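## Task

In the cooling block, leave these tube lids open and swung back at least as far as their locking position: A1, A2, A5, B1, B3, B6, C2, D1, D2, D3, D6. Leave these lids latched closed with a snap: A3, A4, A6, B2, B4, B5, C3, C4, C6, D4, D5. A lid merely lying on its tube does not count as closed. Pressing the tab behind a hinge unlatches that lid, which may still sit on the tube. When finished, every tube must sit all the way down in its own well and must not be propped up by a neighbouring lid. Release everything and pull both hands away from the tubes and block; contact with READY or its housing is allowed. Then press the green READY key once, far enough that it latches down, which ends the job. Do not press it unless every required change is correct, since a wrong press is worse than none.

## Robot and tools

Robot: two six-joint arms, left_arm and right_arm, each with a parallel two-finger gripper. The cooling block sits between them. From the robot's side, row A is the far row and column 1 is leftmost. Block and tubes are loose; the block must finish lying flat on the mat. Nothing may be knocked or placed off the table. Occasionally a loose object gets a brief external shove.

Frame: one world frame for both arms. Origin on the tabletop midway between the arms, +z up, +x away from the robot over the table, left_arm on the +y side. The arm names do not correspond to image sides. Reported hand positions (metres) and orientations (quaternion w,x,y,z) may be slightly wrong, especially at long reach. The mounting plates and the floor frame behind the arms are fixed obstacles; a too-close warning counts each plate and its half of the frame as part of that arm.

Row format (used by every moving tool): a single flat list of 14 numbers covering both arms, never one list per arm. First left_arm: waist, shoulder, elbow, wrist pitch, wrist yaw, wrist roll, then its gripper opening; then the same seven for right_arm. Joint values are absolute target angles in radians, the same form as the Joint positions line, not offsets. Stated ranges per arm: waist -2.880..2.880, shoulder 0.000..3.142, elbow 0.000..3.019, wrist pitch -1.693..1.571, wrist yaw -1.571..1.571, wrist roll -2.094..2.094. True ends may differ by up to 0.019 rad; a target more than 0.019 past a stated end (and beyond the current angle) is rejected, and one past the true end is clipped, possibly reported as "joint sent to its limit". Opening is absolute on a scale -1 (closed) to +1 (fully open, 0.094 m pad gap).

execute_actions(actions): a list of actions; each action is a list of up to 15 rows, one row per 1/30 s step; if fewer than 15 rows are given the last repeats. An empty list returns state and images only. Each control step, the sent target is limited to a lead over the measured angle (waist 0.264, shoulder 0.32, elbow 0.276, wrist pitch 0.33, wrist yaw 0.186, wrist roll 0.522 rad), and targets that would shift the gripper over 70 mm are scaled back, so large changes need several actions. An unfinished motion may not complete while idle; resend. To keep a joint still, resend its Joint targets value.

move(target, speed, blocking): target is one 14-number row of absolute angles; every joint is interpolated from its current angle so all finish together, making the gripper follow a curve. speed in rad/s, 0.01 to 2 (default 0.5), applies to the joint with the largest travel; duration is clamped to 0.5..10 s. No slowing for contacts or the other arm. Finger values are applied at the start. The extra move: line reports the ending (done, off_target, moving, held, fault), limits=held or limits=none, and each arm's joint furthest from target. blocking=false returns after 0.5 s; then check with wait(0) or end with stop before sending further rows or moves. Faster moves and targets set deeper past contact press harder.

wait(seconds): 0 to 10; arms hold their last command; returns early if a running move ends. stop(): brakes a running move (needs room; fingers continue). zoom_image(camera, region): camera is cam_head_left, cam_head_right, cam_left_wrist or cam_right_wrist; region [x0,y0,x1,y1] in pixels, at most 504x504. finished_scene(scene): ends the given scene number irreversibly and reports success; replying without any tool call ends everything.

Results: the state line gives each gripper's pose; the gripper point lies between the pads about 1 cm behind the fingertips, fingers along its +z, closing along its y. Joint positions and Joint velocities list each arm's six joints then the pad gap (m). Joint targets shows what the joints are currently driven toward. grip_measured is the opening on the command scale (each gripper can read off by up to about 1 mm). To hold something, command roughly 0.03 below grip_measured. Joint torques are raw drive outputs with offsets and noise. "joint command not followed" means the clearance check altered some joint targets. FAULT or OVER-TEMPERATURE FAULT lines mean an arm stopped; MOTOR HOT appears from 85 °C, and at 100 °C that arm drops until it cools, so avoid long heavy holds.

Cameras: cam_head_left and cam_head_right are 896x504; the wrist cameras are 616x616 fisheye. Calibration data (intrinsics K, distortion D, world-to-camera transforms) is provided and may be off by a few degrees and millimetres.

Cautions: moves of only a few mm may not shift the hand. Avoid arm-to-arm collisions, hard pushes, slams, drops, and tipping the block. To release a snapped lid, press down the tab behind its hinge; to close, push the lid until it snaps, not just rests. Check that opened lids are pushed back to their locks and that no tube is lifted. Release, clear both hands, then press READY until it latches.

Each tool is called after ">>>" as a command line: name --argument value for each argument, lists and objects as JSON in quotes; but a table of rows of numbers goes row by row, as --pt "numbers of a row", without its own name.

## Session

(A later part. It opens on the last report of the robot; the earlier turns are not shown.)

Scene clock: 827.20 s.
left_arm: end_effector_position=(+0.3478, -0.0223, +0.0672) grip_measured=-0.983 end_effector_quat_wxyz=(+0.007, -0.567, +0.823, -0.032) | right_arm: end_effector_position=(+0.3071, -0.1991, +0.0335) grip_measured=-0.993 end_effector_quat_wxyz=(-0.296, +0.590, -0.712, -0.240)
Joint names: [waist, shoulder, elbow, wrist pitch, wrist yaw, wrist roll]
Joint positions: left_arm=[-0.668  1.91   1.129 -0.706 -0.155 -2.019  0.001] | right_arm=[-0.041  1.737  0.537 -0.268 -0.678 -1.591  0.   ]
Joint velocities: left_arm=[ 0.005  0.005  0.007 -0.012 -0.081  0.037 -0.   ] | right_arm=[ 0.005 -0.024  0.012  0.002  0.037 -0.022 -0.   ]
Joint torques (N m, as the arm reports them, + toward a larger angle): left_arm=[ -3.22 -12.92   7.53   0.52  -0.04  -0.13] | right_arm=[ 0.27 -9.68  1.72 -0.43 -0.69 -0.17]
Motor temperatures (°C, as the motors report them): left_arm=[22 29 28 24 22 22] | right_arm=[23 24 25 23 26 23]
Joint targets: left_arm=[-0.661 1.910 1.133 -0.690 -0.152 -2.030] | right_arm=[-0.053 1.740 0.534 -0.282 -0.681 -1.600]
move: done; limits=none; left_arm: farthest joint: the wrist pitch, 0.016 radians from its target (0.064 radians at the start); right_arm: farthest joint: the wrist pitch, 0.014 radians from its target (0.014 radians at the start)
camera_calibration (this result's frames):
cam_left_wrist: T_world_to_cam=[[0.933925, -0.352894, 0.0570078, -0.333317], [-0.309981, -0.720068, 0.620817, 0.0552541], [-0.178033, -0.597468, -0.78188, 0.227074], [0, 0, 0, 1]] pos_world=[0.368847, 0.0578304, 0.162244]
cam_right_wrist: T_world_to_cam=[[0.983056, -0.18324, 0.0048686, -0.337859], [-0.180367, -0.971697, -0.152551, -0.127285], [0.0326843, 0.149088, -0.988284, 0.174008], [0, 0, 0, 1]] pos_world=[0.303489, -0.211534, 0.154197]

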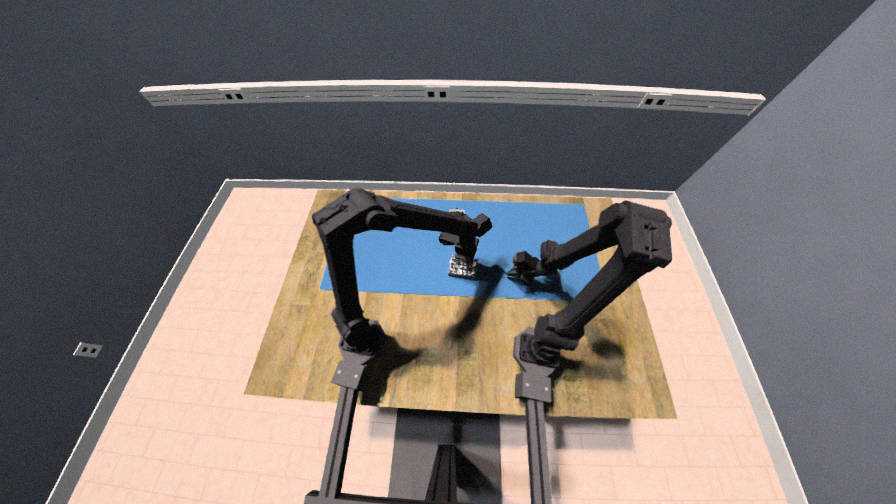

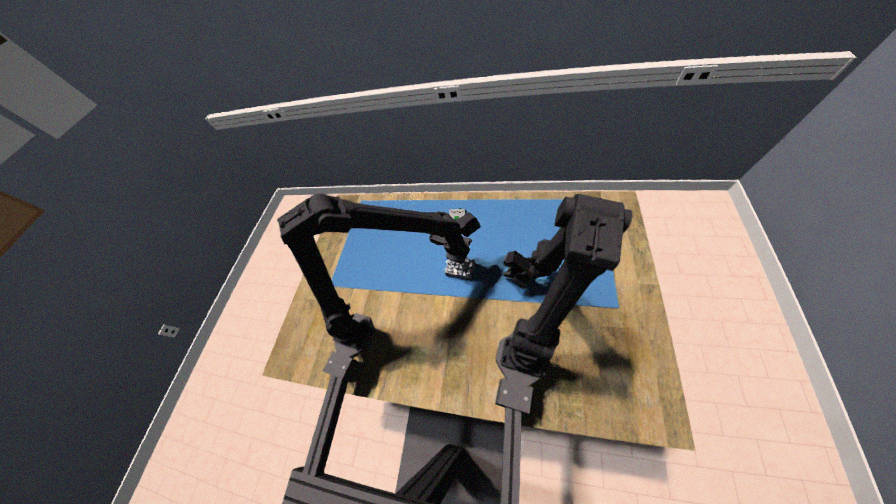

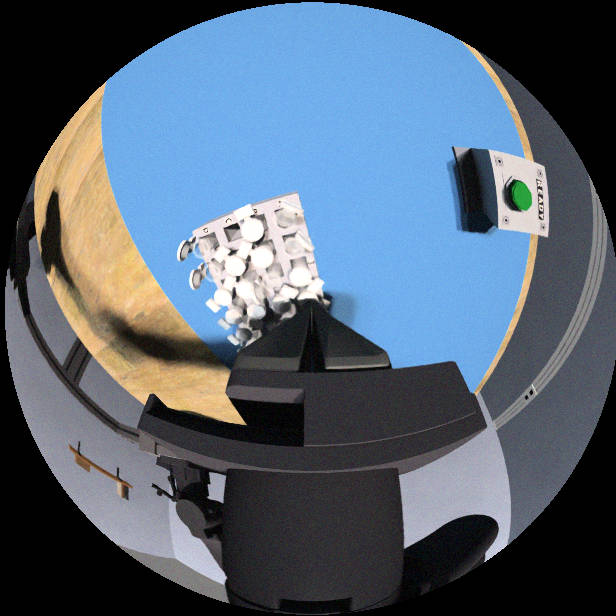

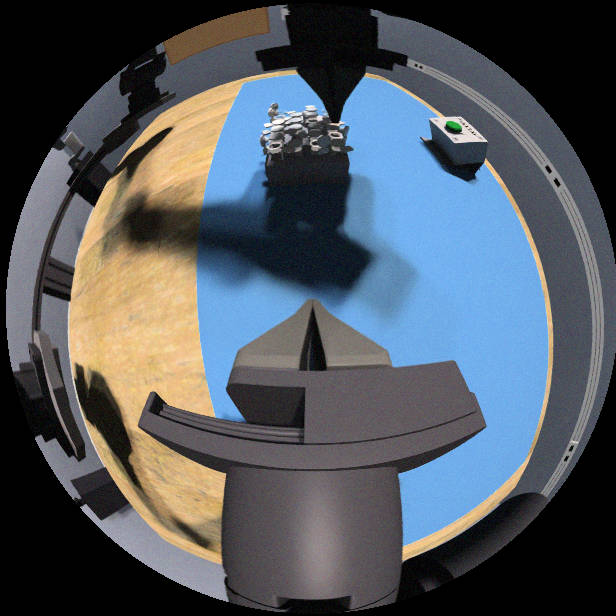

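>>> move --target '[-0.668,1.984,1.133,-0.706,-0.152,-2.03,-1,-0.053,1.74,0.534,-0.282,-0.681,-1.6,-1]' --speed 0.06

>>> zoom_image --camera "cam_left_wrist" --region '[200, 200, 360, 340]'

>>> zoom_image --camera "cam_right_wrist" --region '[250, 85, 360, 175]'

Scene clock: 832.00 s.
left_arm: end_effector_position=(+0.3445, -0.0206, +0.0587) grip_measured=-0.983 end_effector_quat_wxyz=(+0.006, -0.566, +0.824, -0.024) | right_arm: end_effector_position=(+0.3071, -0.1991, +0.0335) grip_measured=-0.993 end_effector_quat_wxyz=(-0.296, +0.590, -0.712, -0.240)
Joint names: [waist, shoulder, elbow, wrist pitch, wrist yaw, wrist roll]
Joint positions: left_arm=[-0.668  1.928  1.129 -0.706 -0.155 -2.019  0.001] | right_arm=[-0.041  1.737  0.537 -0.268 -0.678 -1.591  0.   ]
Joint velocities: left_arm=[-0.005  0.005  0.022  0.012 -0.037  0.007 -0.001] | right_arm=[ 0.015 -0.015  0.002 -0.007  0.007  0.051 -0.002]
Joint torques (N m, as the arm reports them, + toward a larger angle): left_arm=[-3.74 -8.82  7.35 -0.13 -0.03 -0.12] | right_arm=[  0.22 -10.04   1.87  -0.53  -0.71  -0.14]
Motor temperatures (°C, as the motors report them): left_arm=[22 29 28 24 22 22] | right_arm=[23 24 25 23 26 23]
Joint targets: left_arm=[-0.668 1.984 1.133 -0.706 -0.152 -2.030] | right_arm=[-0.053 1.740 0.534 -0.282 -0.681 -1.600]
move: off_target (left_arm); limits=none; left_arm: farthest joint: the shoulder, 0.056 radians from its target (0.074 radians at the start); right_arm: farthest joint: the wrist pitch, 0.014 radians from its target (0.014 radians at the start)
camera_calibration (this result's frames):
cam_left_wrist: T_world_to_cam=[[0.933562, -0.356046, 0.0411519, -0.328237], [-0.304487, -0.727279, 0.615103, 0.0589541], [-0.189076, -0.586767, -0.787372, 0.225204], [0, 0, 0, 1]] pos_world=[0.366961, 0.0581514, 0.154564]
cam_right_wrist: T_world_to_cam=[[0.983056, -0.18324, 0.0048686, -0.337859], [-0.180367, -0.971697, -0.152551, -0.127285], [0.0326843, 0.149088, -0.988284, 0.174008], [0, 0, 0, 1]] pos_world=[0.303489, -0.211534, 0.154197]

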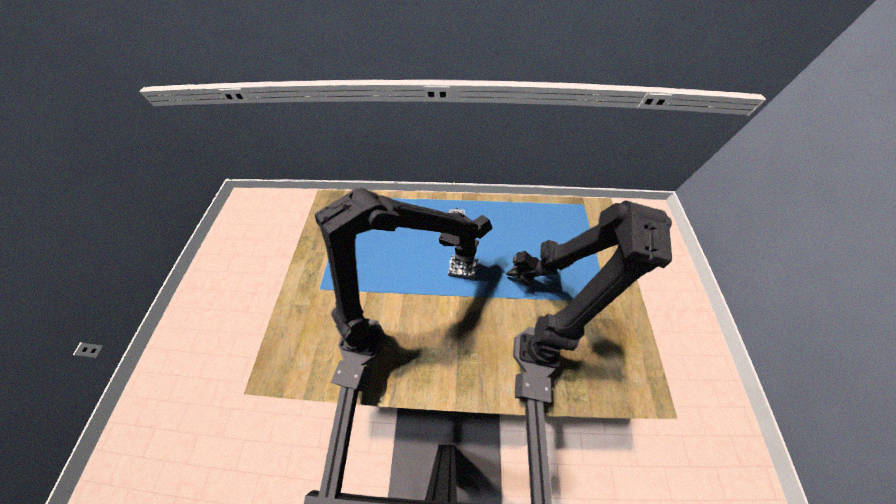

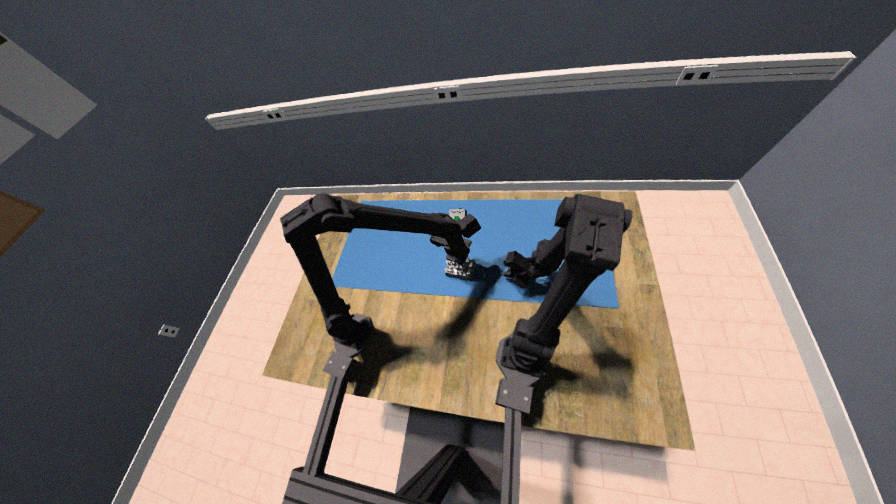

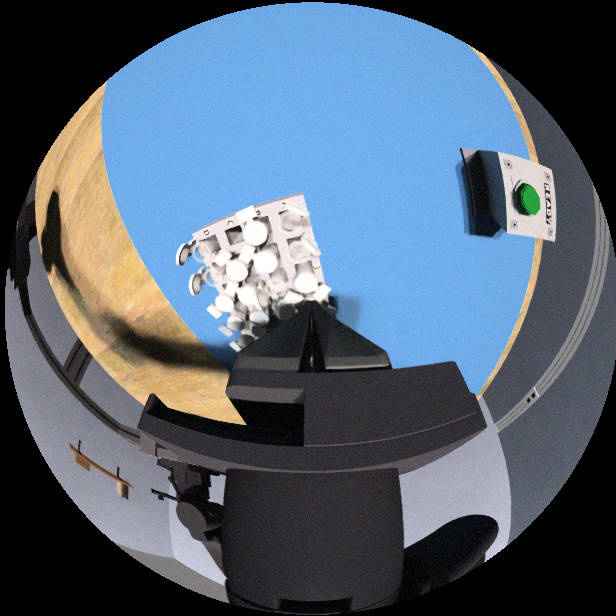

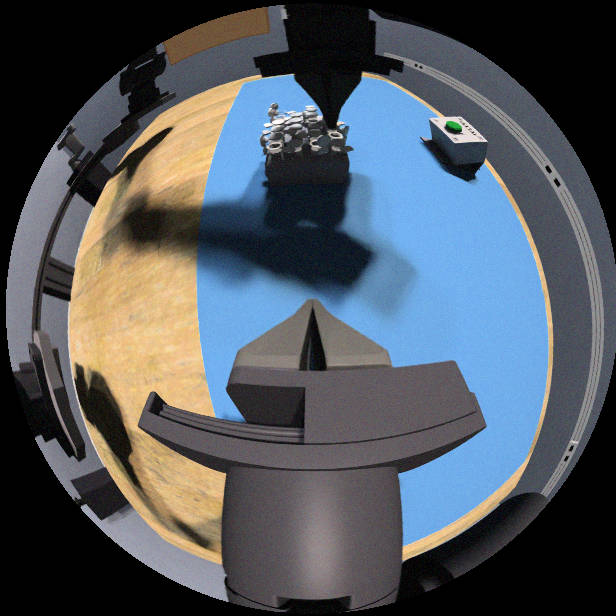

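Region (200, 200, 360, 340) of cam_left_wrist's 616x616 image, scaled by 3.150, with more detail than that image has; it fills the top 441 rows of this view, and the rest is white.

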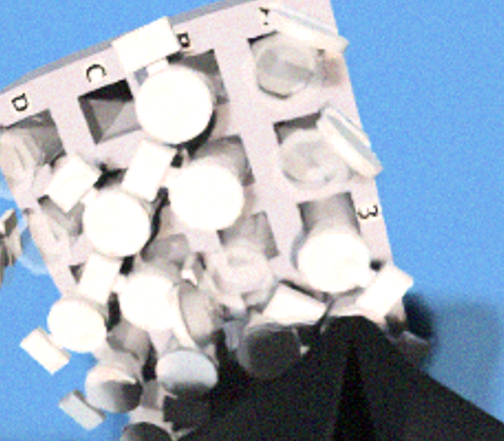

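Region (250, 85, 360, 175) of cam_right_wrist's 616x616 image, scaled by 4.582, with more detail than that image has; it fills the top 412 rows of this view, and the rest is white.

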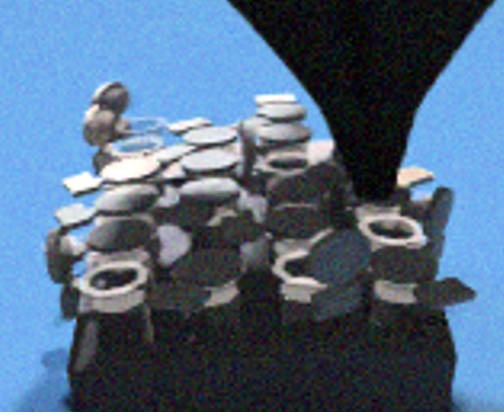

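>>> move --target '[-0.668,1.80,1.133,-0.706,-0.152,-1.8,-1,-0.053,1.74,0.534,-0.282,-0.681,-1.6,-1]' --speed 0.4

>>> move --target '[-0.42,1.63,0.754,-0.25,0.214,0.9,-1,-0.053,1.74,0.534,-0.282,-0.681,-1.6,-1]' --speed 1.3

>>> zoom_image --camera "cam_left_wrist" --region '[220, 170, 410, 330]'

Scene clock: 859.03 s.
left_arm: end_effector_position=(+0.3631, -0.0288, +0.1119) grip_measured=-0.983 end_effector_quat_wxyz=(+0.022, -0.483, +0.872, -0.076) | right_arm: end_effector_position=(+0.3071, -0.1991, +0.0335) grip_measured=-0.993 end_effector_quat_wxyz=(-0.296, +0.590, -0.712, -0.240)
Joint names: [waist, shoulder, elbow, wrist pitch, wrist yaw, wrist roll]
Joint positions: left_arm=[-0.668  1.817  1.129 -0.706 -0.155 -1.811  0.001] | right_arm=[-0.041  1.737  0.537 -0.268 -0.678 -1.591  0.   ]
Joint velocities: left_arm=[ 0.005 -0.005 -0.002  0.007  0.007 -0.007 -0.001] | right_arm=[-0.015 -0.015 -0.012  0.002 -0.022 -0.051  0.001]
Joint torques (N m, as the arm reports them, + toward a larger angle): left_arm=[ -3.35 -13.23   8.37   0.04  -0.03   0.14] | right_arm=[  0.73 -10.19   1.85  -0.42  -0.67  -0.16]
Motor temperatures (°C, as the motors report them): left_arm=[22 28 28 24 22 22] | right_arm=[23 24 25 23 26 23]
Joint targets: left_arm=[-0.668 1.800 1.133 -0.706 -0.152 -1.800] | right_arm=[-0.053 1.740 0.534 -0.282 -0.681 -1.600]
move: done; limits=none; left_arm: farthest joint: the shoulder, 0.017 radians from its target (0.128 radians at the start); right_arm: farthest joint: the wrist pitch, 0.014 radians from its target (0.014 radians at the start)
camera_calibration (this result's frames):
cam_left_wrist: T_world_to_cam=[[0.841221, -0.519675, 0.149279, -0.333892], [-0.4881, -0.611109, 0.62314, 0.0950704], [-0.232605, -0.597062, -0.767732, 0.279149], [0, 0, 0, 1]] pos_world=[0.392212, 0.0512525, 0.204912]
cam_right_wrist: T_world_to_cam=[[0.983056, -0.18324, 0.0048686, -0.337859], [-0.180367, -0.971697, -0.152551, -0.127285], [0.0326843, 0.149088, -0.988284, 0.174008], [0, 0, 0, 1]] pos_world=[0.303489, -0.211534, 0.154197]

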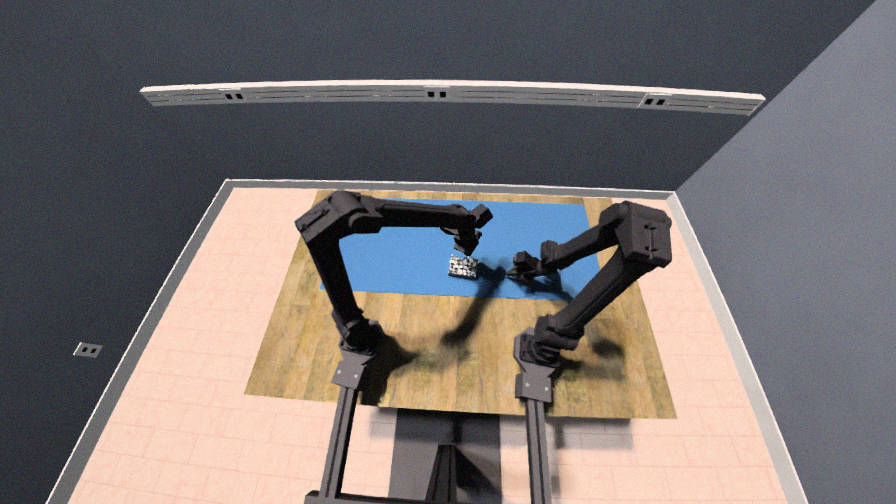

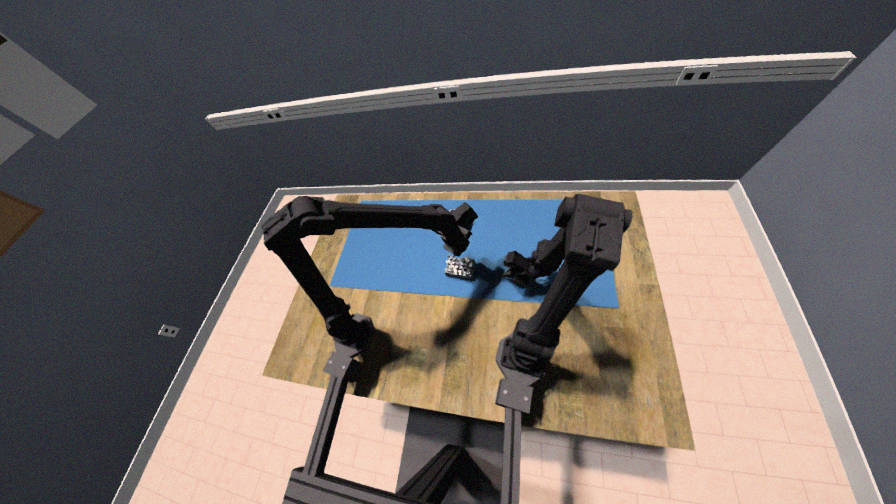

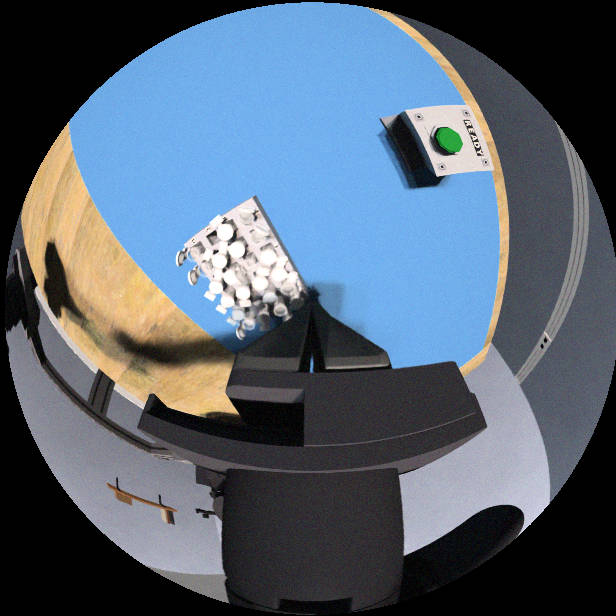

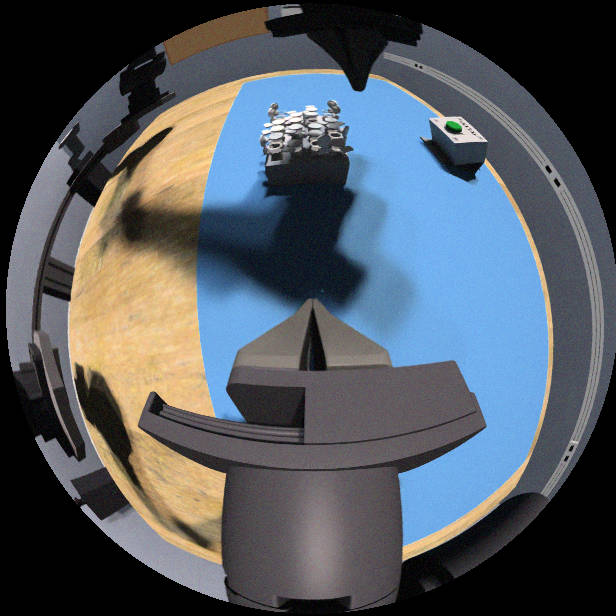

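Scene clock: 862.17 s.
left_arm: end_effector_position=(+0.3487, +0.0513, +0.0863) grip_measured=-0.983 end_effector_quat_wxyz=(+0.197, +0.654, +0.716, -0.144) | right_arm: end_effector_position=(+0.3071, -0.1991, +0.0335) grip_measured=-0.993 end_effector_quat_wxyz=(-0.296, +0.590, -0.712, -0.240)
Joint names: [waist, shoulder, elbow, wrist pitch, wrist yaw, wrist roll]
Joint positions: left_arm=[-0.427  1.66   0.758 -0.271  0.209  0.889  0.001] | right_arm=[-0.041  1.737  0.537 -0.268 -0.678 -1.591  0.   ]
Joint velocities: left_arm=[-0.005 -0.005  0.007 -0.007  0.007  0.022 -0.001] | right_arm=[-0.005 -0.005 -0.002  0.002  0.037  0.007 -0.   ]
Joint torques (N m, as the arm reports them, + toward a larger angle): left_arm=[ -2.81 -11.68   6.14   1.03   0.49   0.12] | right_arm=[ -0.06 -10.01   1.79  -0.45  -0.64  -0.17]
Motor temperatures (°C, as the motors report them): left_arm=[22 29 28 24 22 22] | right_arm=[23 24 25 23 26 23]
Joint targets: left_arm=[-0.420 1.630 0.754 -0.250 0.214 0.900] | right_arm=[-0.053 1.740 0.534 -0.282 -0.681 -1.600]
move: off_target (left_arm); limits=none; left_arm: farthest joint: the shoulder, 0.030 radians from its target (0.187 radians at the start); right_arm: farthest joint: the wrist pitch, 0.014 radians from its target (0.014 radians at the start)
camera_calibration (this result's frames):
cam_left_wrist: T_world_to_cam=[[-0.992762, -0.107403, -0.0537513, 0.359563], [-0.114551, 0.981246, 0.155033, -0.0186203], [0.0360923, 0.160068, -0.986446, 0.190281], [0, 0, 0, 1]] pos_world=[0.347959, 0.0264313, 0.209916]
cam_right_wrist: T_world_to_cam=[[0.983056, -0.18324, 0.0048686, -0.337859], [-0.180367, -0.971697, -0.152551, -0.127285], [0.0326843, 0.149088, -0.988284, 0.174008], [0, 0, 0, 1]] pos_world=[0.303489, -0.211534, 0.154197]

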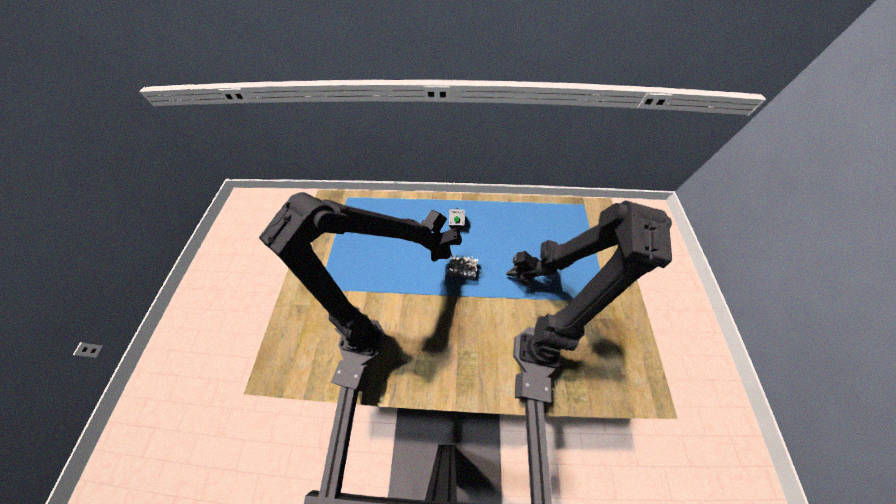

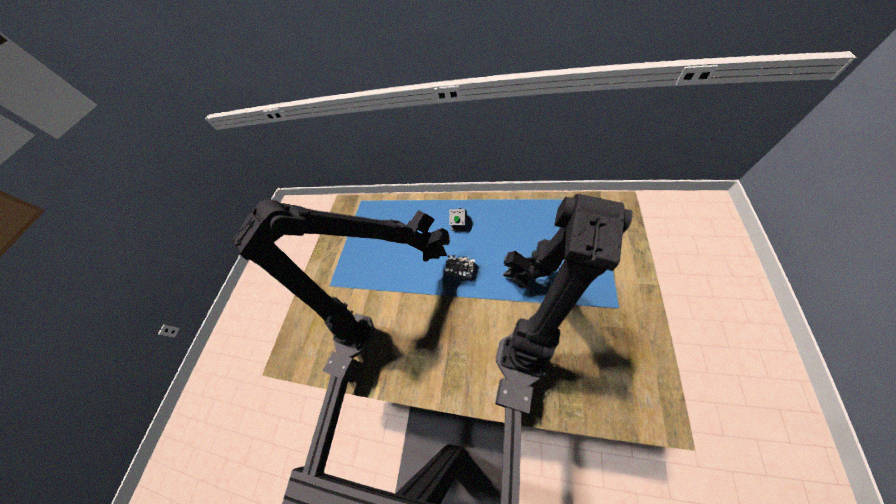

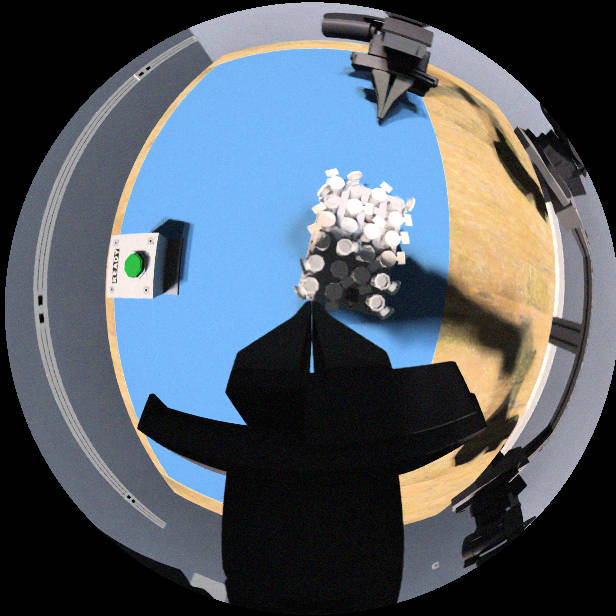

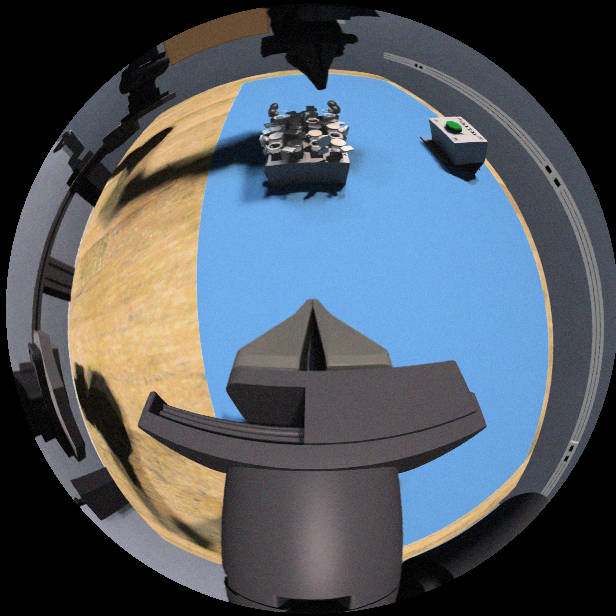

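Region (220, 170, 410, 330) of cam_left_wrist's 616x616 image, scaled by 2.653, with more detail than that image has; it fills the top 424 rows of this view, and the rest is white.

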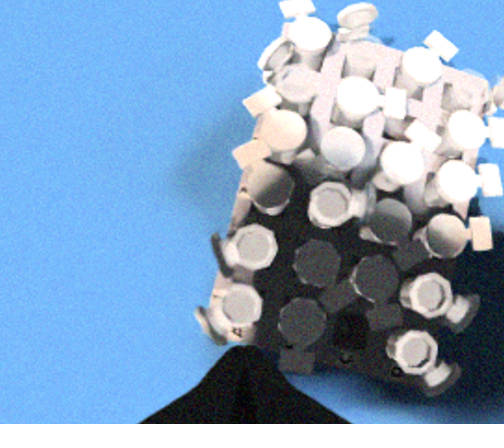

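>>> move --target '[-0.427,1.73,0.76,-0.265,0.212,0.9,-1,-0.053,1.74,0.534,-0.282,-0.681,-1.6,-1]' --speed 0.1

>>> zoom_image --camera "cam_left_wrist" --region '[260, 240, 370, 330]'

Scene clock: 868.03 s.
left_arm: end_effector_position=(+0.3384, +0.0542, +0.0635) grip_measured=-0.983 end_effector_quat_wxyz=(+0.170, +0.657, +0.720, -0.149) | right_arm: end_effector_position=(+0.3071, -0.1991, +0.0335) grip_measured=-0.993 end_effector_quat_wxyz=(-0.296, +0.590, -0.712, -0.240)
Joint names: [waist, shoulder, elbow, wrist pitch, wrist yaw, wrist roll]
Joint positions: left_arm=[-0.427  1.715  0.758 -0.271  0.209  0.889  0.001] | right_arm=[-0.041  1.737  0.537 -0.268 -0.678 -1.591  0.   ]
Joint velocities: left_arm=[-0.005  0.005 -0.012  0.012 -0.066 -0.022 -0.   ] | right_arm=[-0.015 -0.005 -0.007 -0.022 -0.037  0.081  0.   ]
Joint torques (N m, as the arm reports them, + toward a larger angle): left_arm=[-3.06 -8.61  6.14  0.49  0.41  0.12] | right_arm=[ 0.97 -9.68  1.92 -0.33 -0.65 -0.15]
Motor temperatures (°C, as the motors report them): left_arm=[22 29 27 24 22 22] | right_arm=[23 24 25 23 26 23]
Joint targets: left_arm=[-0.427 1.730 0.760 -0.265 0.212 0.900] | right_arm=[-0.053 1.740 0.534 -0.282 -0.681 -1.600]
move: done; limits=none; left_arm: farthest joint: the shoulder, 0.015 radians from its target (0.070 radians at the start); right_arm: farthest joint: the wrist pitch, 0.014 radians from its target (0.014 radians at the start)
camera_calibration (this result's frames):
cam_left_wrist: T_world_to_cam=[[-0.995084, -0.0983278, -0.0117833, 0.346032], [-0.0987778, 0.976979, 0.18909, -0.0263462], [-0.0070807, 0.189324, -0.981889, 0.180477], [0, 0, 0, 1]] pos_world=[0.343007, 0.0255955, 0.186268]
cam_right_wrist: T_world_to_cam=[[0.983056, -0.18324, 0.0048686, -0.337859], [-0.180367, -0.971697, -0.152551, -0.127285], [0.0326843, 0.149088, -0.988284, 0.174008], [0, 0, 0, 1]] pos_world=[0.303489, -0.211534, 0.154197]

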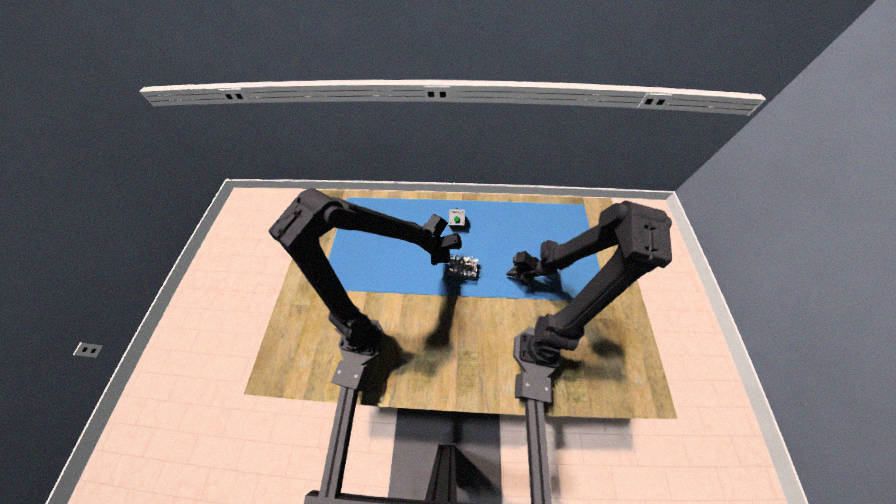

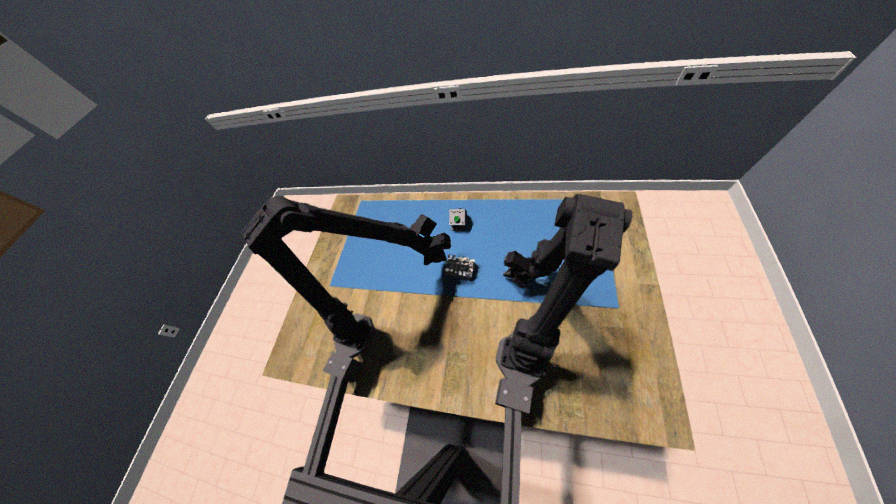

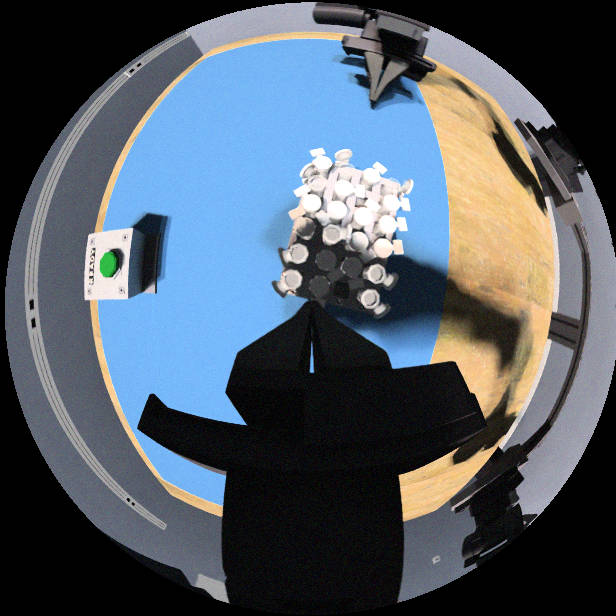

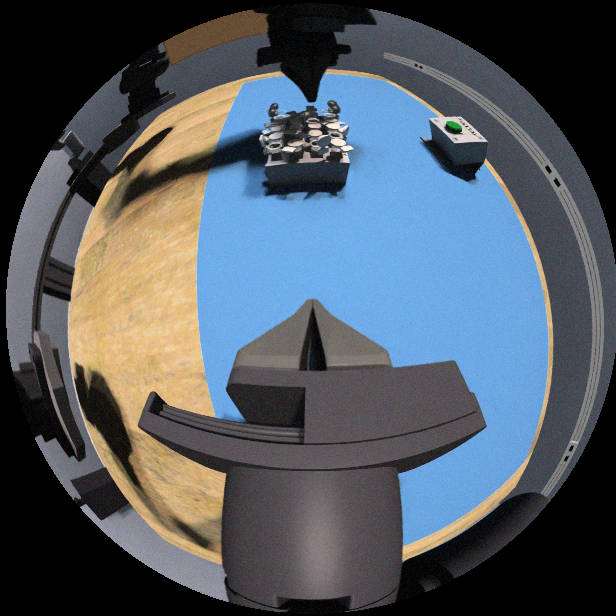

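Region (260, 240, 370, 330) of cam_left_wrist's 616x616 image, scaled by 4.582, with more detail than that image has; it fills the top 412 rows of this view, and the rest is white.

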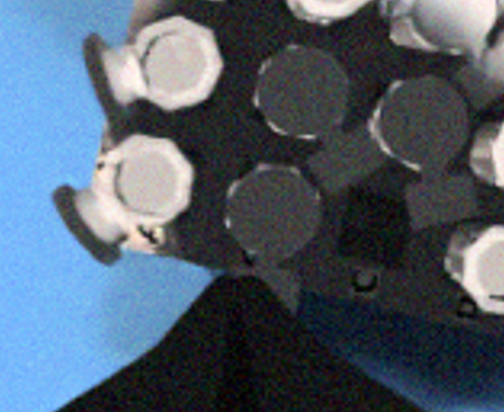

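>>> move --target '[-0.427,1.76,0.755,-0.268,0.212,0.9,-1,-0.053,1.74,0.534,-0.282,-0.681,-1.6,-1]' --speed 0.04

>>> zoom_image --camera "cam_left_wrist" --region '[260, 240, 370, 330]'

Scene clock: 877.77 s.
left_arm: end_effector_position=(+0.3350, +0.0552, +0.0565) grip_measured=-0.983 end_effector_quat_wxyz=(+0.162, +0.657, +0.721, -0.150) | right_arm: end_effector_position=(+0.3071, -0.1991, +0.0335) grip_measured=-0.993 end_effector_quat_wxyz=(-0.296, +0.590, -0.712, -0.240)
Joint names: [waist, shoulder, elbow, wrist pitch, wrist yaw, wrist roll]
Joint positions: left_arm=[-0.427  1.733  0.758 -0.271  0.209  0.889  0.001] | right_arm=[-0.041  1.737  0.537 -0.268 -0.678 -1.591  0.   ]
Joint velocities: left_arm=[-0.005 -0.015  0.002 -0.002 -0.066  0.007  0.001] | right_arm=[-0.024 -0.005 -0.007 -0.012  0.051 -0.007 -0.001]
Joint torques (N m, as the arm reports them, + toward a larger angle): left_arm=[-2.73 -7.77  5.59  0.36  0.42  0.11] | right_arm=[  1.01 -10.1    1.6   -0.24  -0.64  -0.12]
Motor temperatures (°C, as the motors report them): left_arm=[22 28 27 24 22 22] | right_arm=[23 24 25 23 26 23]
Joint targets: left_arm=[-0.427 1.760 0.755 -0.268 0.212 0.900] | right_arm=[-0.053 1.740 0.534 -0.282 -0.681 -1.600]
move: off_target (left_arm); limits=none; left_arm: farthest joint: the shoulder, 0.027 radians from its target (0.045 radians at the start); right_arm: farthest joint: the wrist pitch, 0.014 radians from its target (0.014 radians at the start)
camera_calibration (this result's frames):
cam_left_wrist: T_world_to_cam=[[-0.995428, -0.0955094, 0.00129129, 0.34186], [-0.093332, 0.975433, 0.19955, -0.0287161], [-0.0203184, 0.198517, -0.979887, 0.177199], [0, 0, 0, 1]] pos_world=[0.341217, 0.0254844, 0.178924]
cam_right_wrist: T_world_to_cam=[[0.983056, -0.18324, 0.0048686, -0.337859], [-0.180367, -0.971697, -0.152551, -0.127285], [0.0326843, 0.149088, -0.988284, 0.174008], [0, 0, 0, 1]] pos_world=[0.303489, -0.211534, 0.154197]

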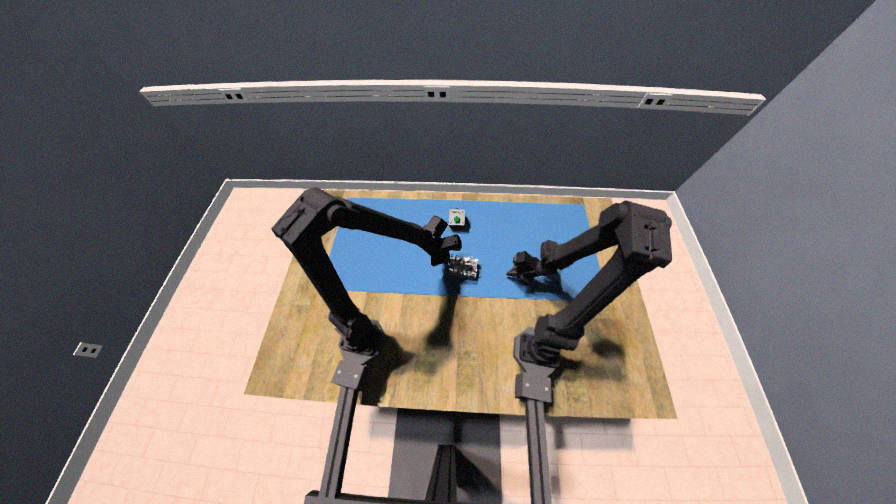

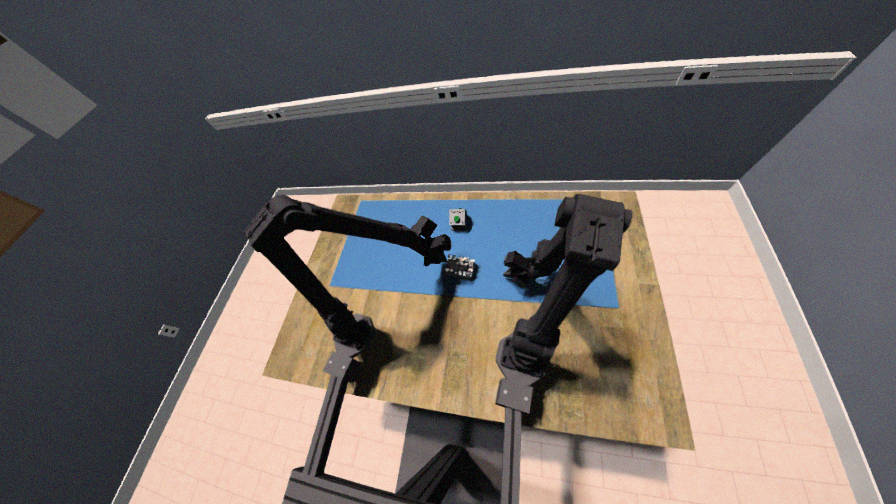

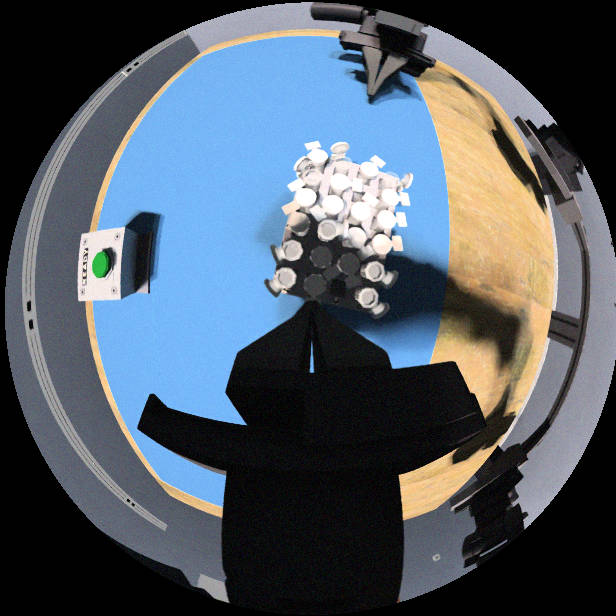

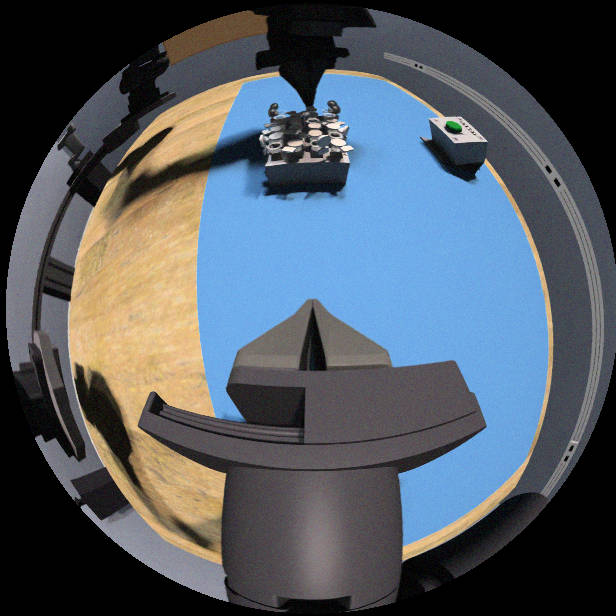

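Region (260, 240, 370, 330) of cam_left_wrist's 616x616 image, scaled by 4.582, with more detail than that image has; it fills the top 412 rows of this view, and the rest is white.

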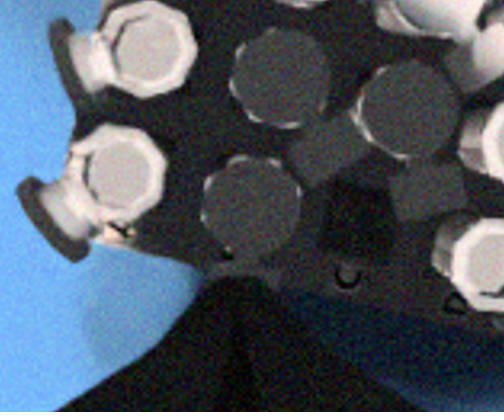

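>>> execute_actions --actions '[[[-0.427,1.77,0.75,-0.268,0.212,0.9,-1,-0.053,1.74,0.534,-0.282,-0.681,-1.6,-1],[-0.427,1.78,0.75,-0.268,0.212,0.9,-1,-0.053,1.74,0.534,-0.282,-0.681,-1.6,-1],[-0.427,1.79,0.75,-0.268,0.212,0.9,-1,-0.053,1.74,0.534,-0.282,-0.681,-1.6,-1],[-0.427,1.80,0.75,-0.268,0.212,0.9,-1,-0.053,1.74,0.534,-0.282,-0.681,-1.6,-1],[-0.427,1.81,0.75,-0.268,0.212,0.9,-1,-0.053,1.74,0.534,-0.282,-0.681,-1.6,-1],[-0.427,1.81,0.75,-0.268,0.212,0.9,-1,-0.053,1.74,0.534,-0.282,-0.681,-1.6,-1],[-0.427,1.81,0.75,-0.268,0.212,0.9,-1,-0.053,1.74,0.534,-0.282,-0.681,-1.6,-1],[-0.427,1.765,0.75,-0.268,0.212,0.9,-1,-0.053,1.74,0.534,-0.282,-0.681,-1.6,-1]]]'

Scene clock: 884.83 s.
left_arm: end_effector_position=(+0.3244, +0.0595, +0.0419) grip_measured=-0.983 end_effector_quat_wxyz=(+0.142, +0.658, +0.723, -0.154) | right_arm: end_effector_position=(+0.3071, -0.1991, +0.0335) grip_measured=-0.993 end_effector_quat_wxyz=(-0.296, +0.590, -0.712, -0.240)
Joint names: [waist, shoulder, elbow, wrist pitch, wrist yaw, wrist roll]
Joint positions: left_arm=[-0.427  1.764  0.75  -0.271  0.21   0.889  0.001] | right_arm=[-0.041  1.737  0.537 -0.268 -0.678 -1.591  0.   ]
Joint velocities: left_arm=[-0.015 -0.015 -0.007  0.002  0.037 -0.022  0.001] | right_arm=[-0.024 -0.005 -0.022 -0.002 -0.007 -0.007 -0.   ]
Joint torques (N m, as the arm reports them, + toward a larger angle): left_arm=[-3.14 -9.72  5.4   0.37  0.39  0.11] | right_arm=[ 0.02 -9.45  1.54 -0.41 -0.66 -0.13]
Motor temperatures (°C, as the motors report them): left_arm=[22 28 27 24 22 22] | right_arm=[23 24 25 23 26 23]
Joint targets: left_arm=[-0.427 1.765 0.750 -0.268 0.212 0.900] | right_arm=[-0.053 1.740 0.534 -0.282 -0.681 -1.600]
camera_calibration (this result's frames):
cam_left_wrist: T_world_to_cam=[[-0.995408, -0.0900607, 0.0324284, 0.330088], [-0.0806419, 0.971526, 0.222787, -0.0358315], [-0.0515694, 0.219149, -0.974328, 0.170471], [0, 0, 0, 1]] pos_world=[0.334474, 0.0271806, 0.163373]
cam_right_wrist: T_world_to_cam=[[0.983056, -0.18324, 0.0048686, -0.337859], [-0.180367, -0.971697, -0.152551, -0.127285], [0.0326843, 0.149088, -0.988284, 0.174008], [0, 0, 0, 1]] pos_world=[0.303489, -0.211534, 0.154197]

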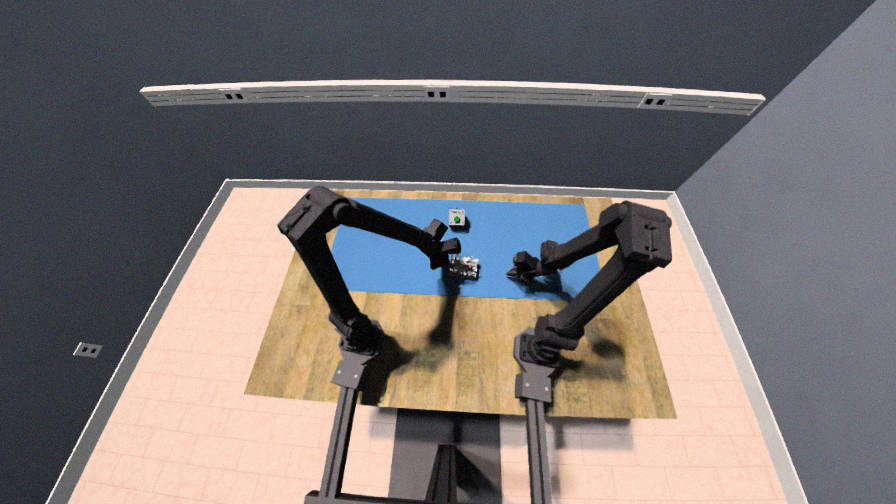

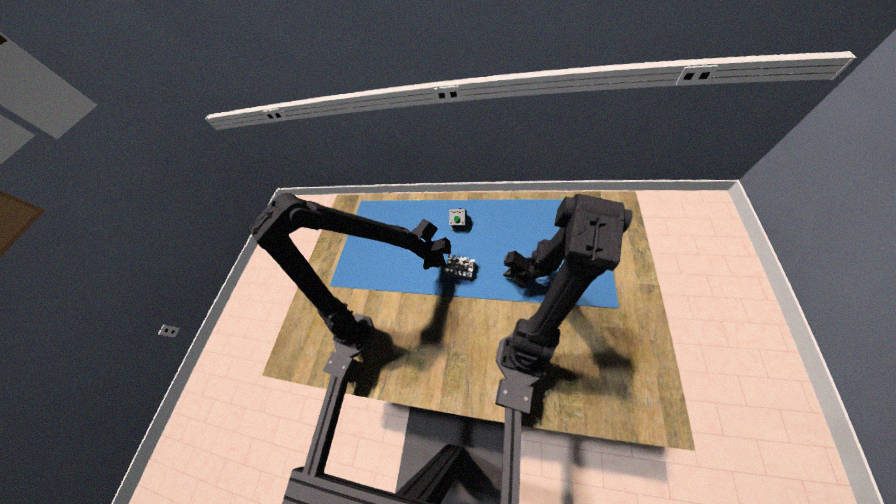

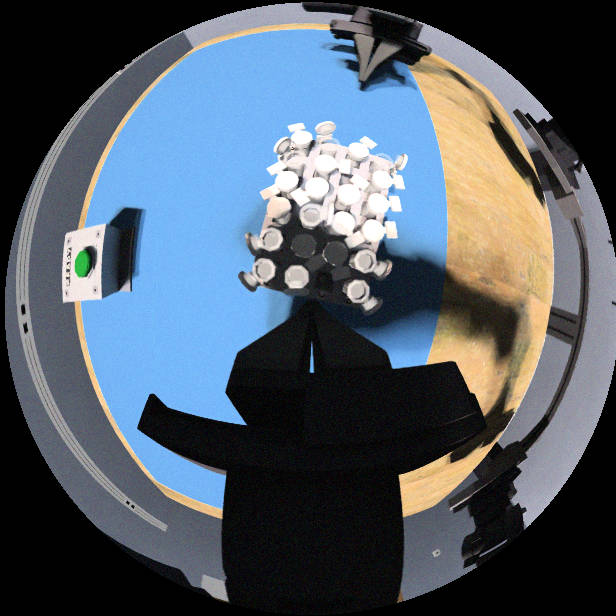

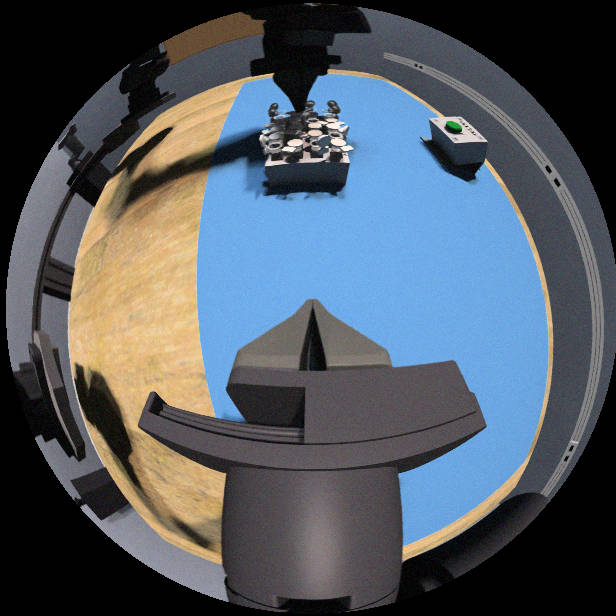

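>>> zoom_image --camera "cam_left_wrist" --region '[235, 215, 395, 330]'

>>> zoom_image --camera "cam_right_wrist" --region '[250, 85, 360, 175]'

Region (235, 215, 395, 330) of cam_left_wrist's 616x616 image, scaled by 3.150, with more detail than that image has; it fills the top 362 rows of this view, and the rest is white.

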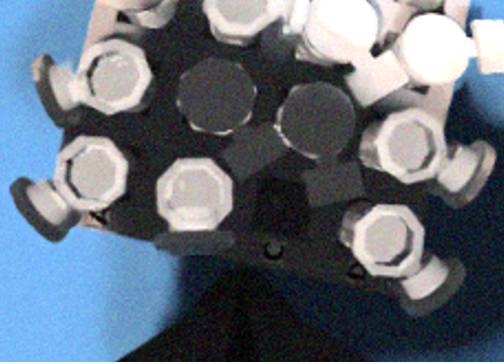

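Region (250, 85, 360, 175) of cam_right_wrist's 616x616 image, scaled by 4.582, with more detail than that image has; it fills the top 412 rows of this view, and the rest is white.

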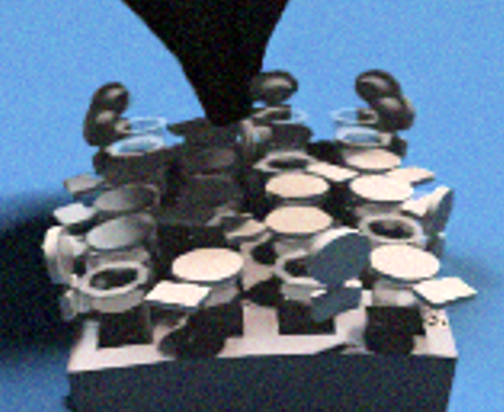

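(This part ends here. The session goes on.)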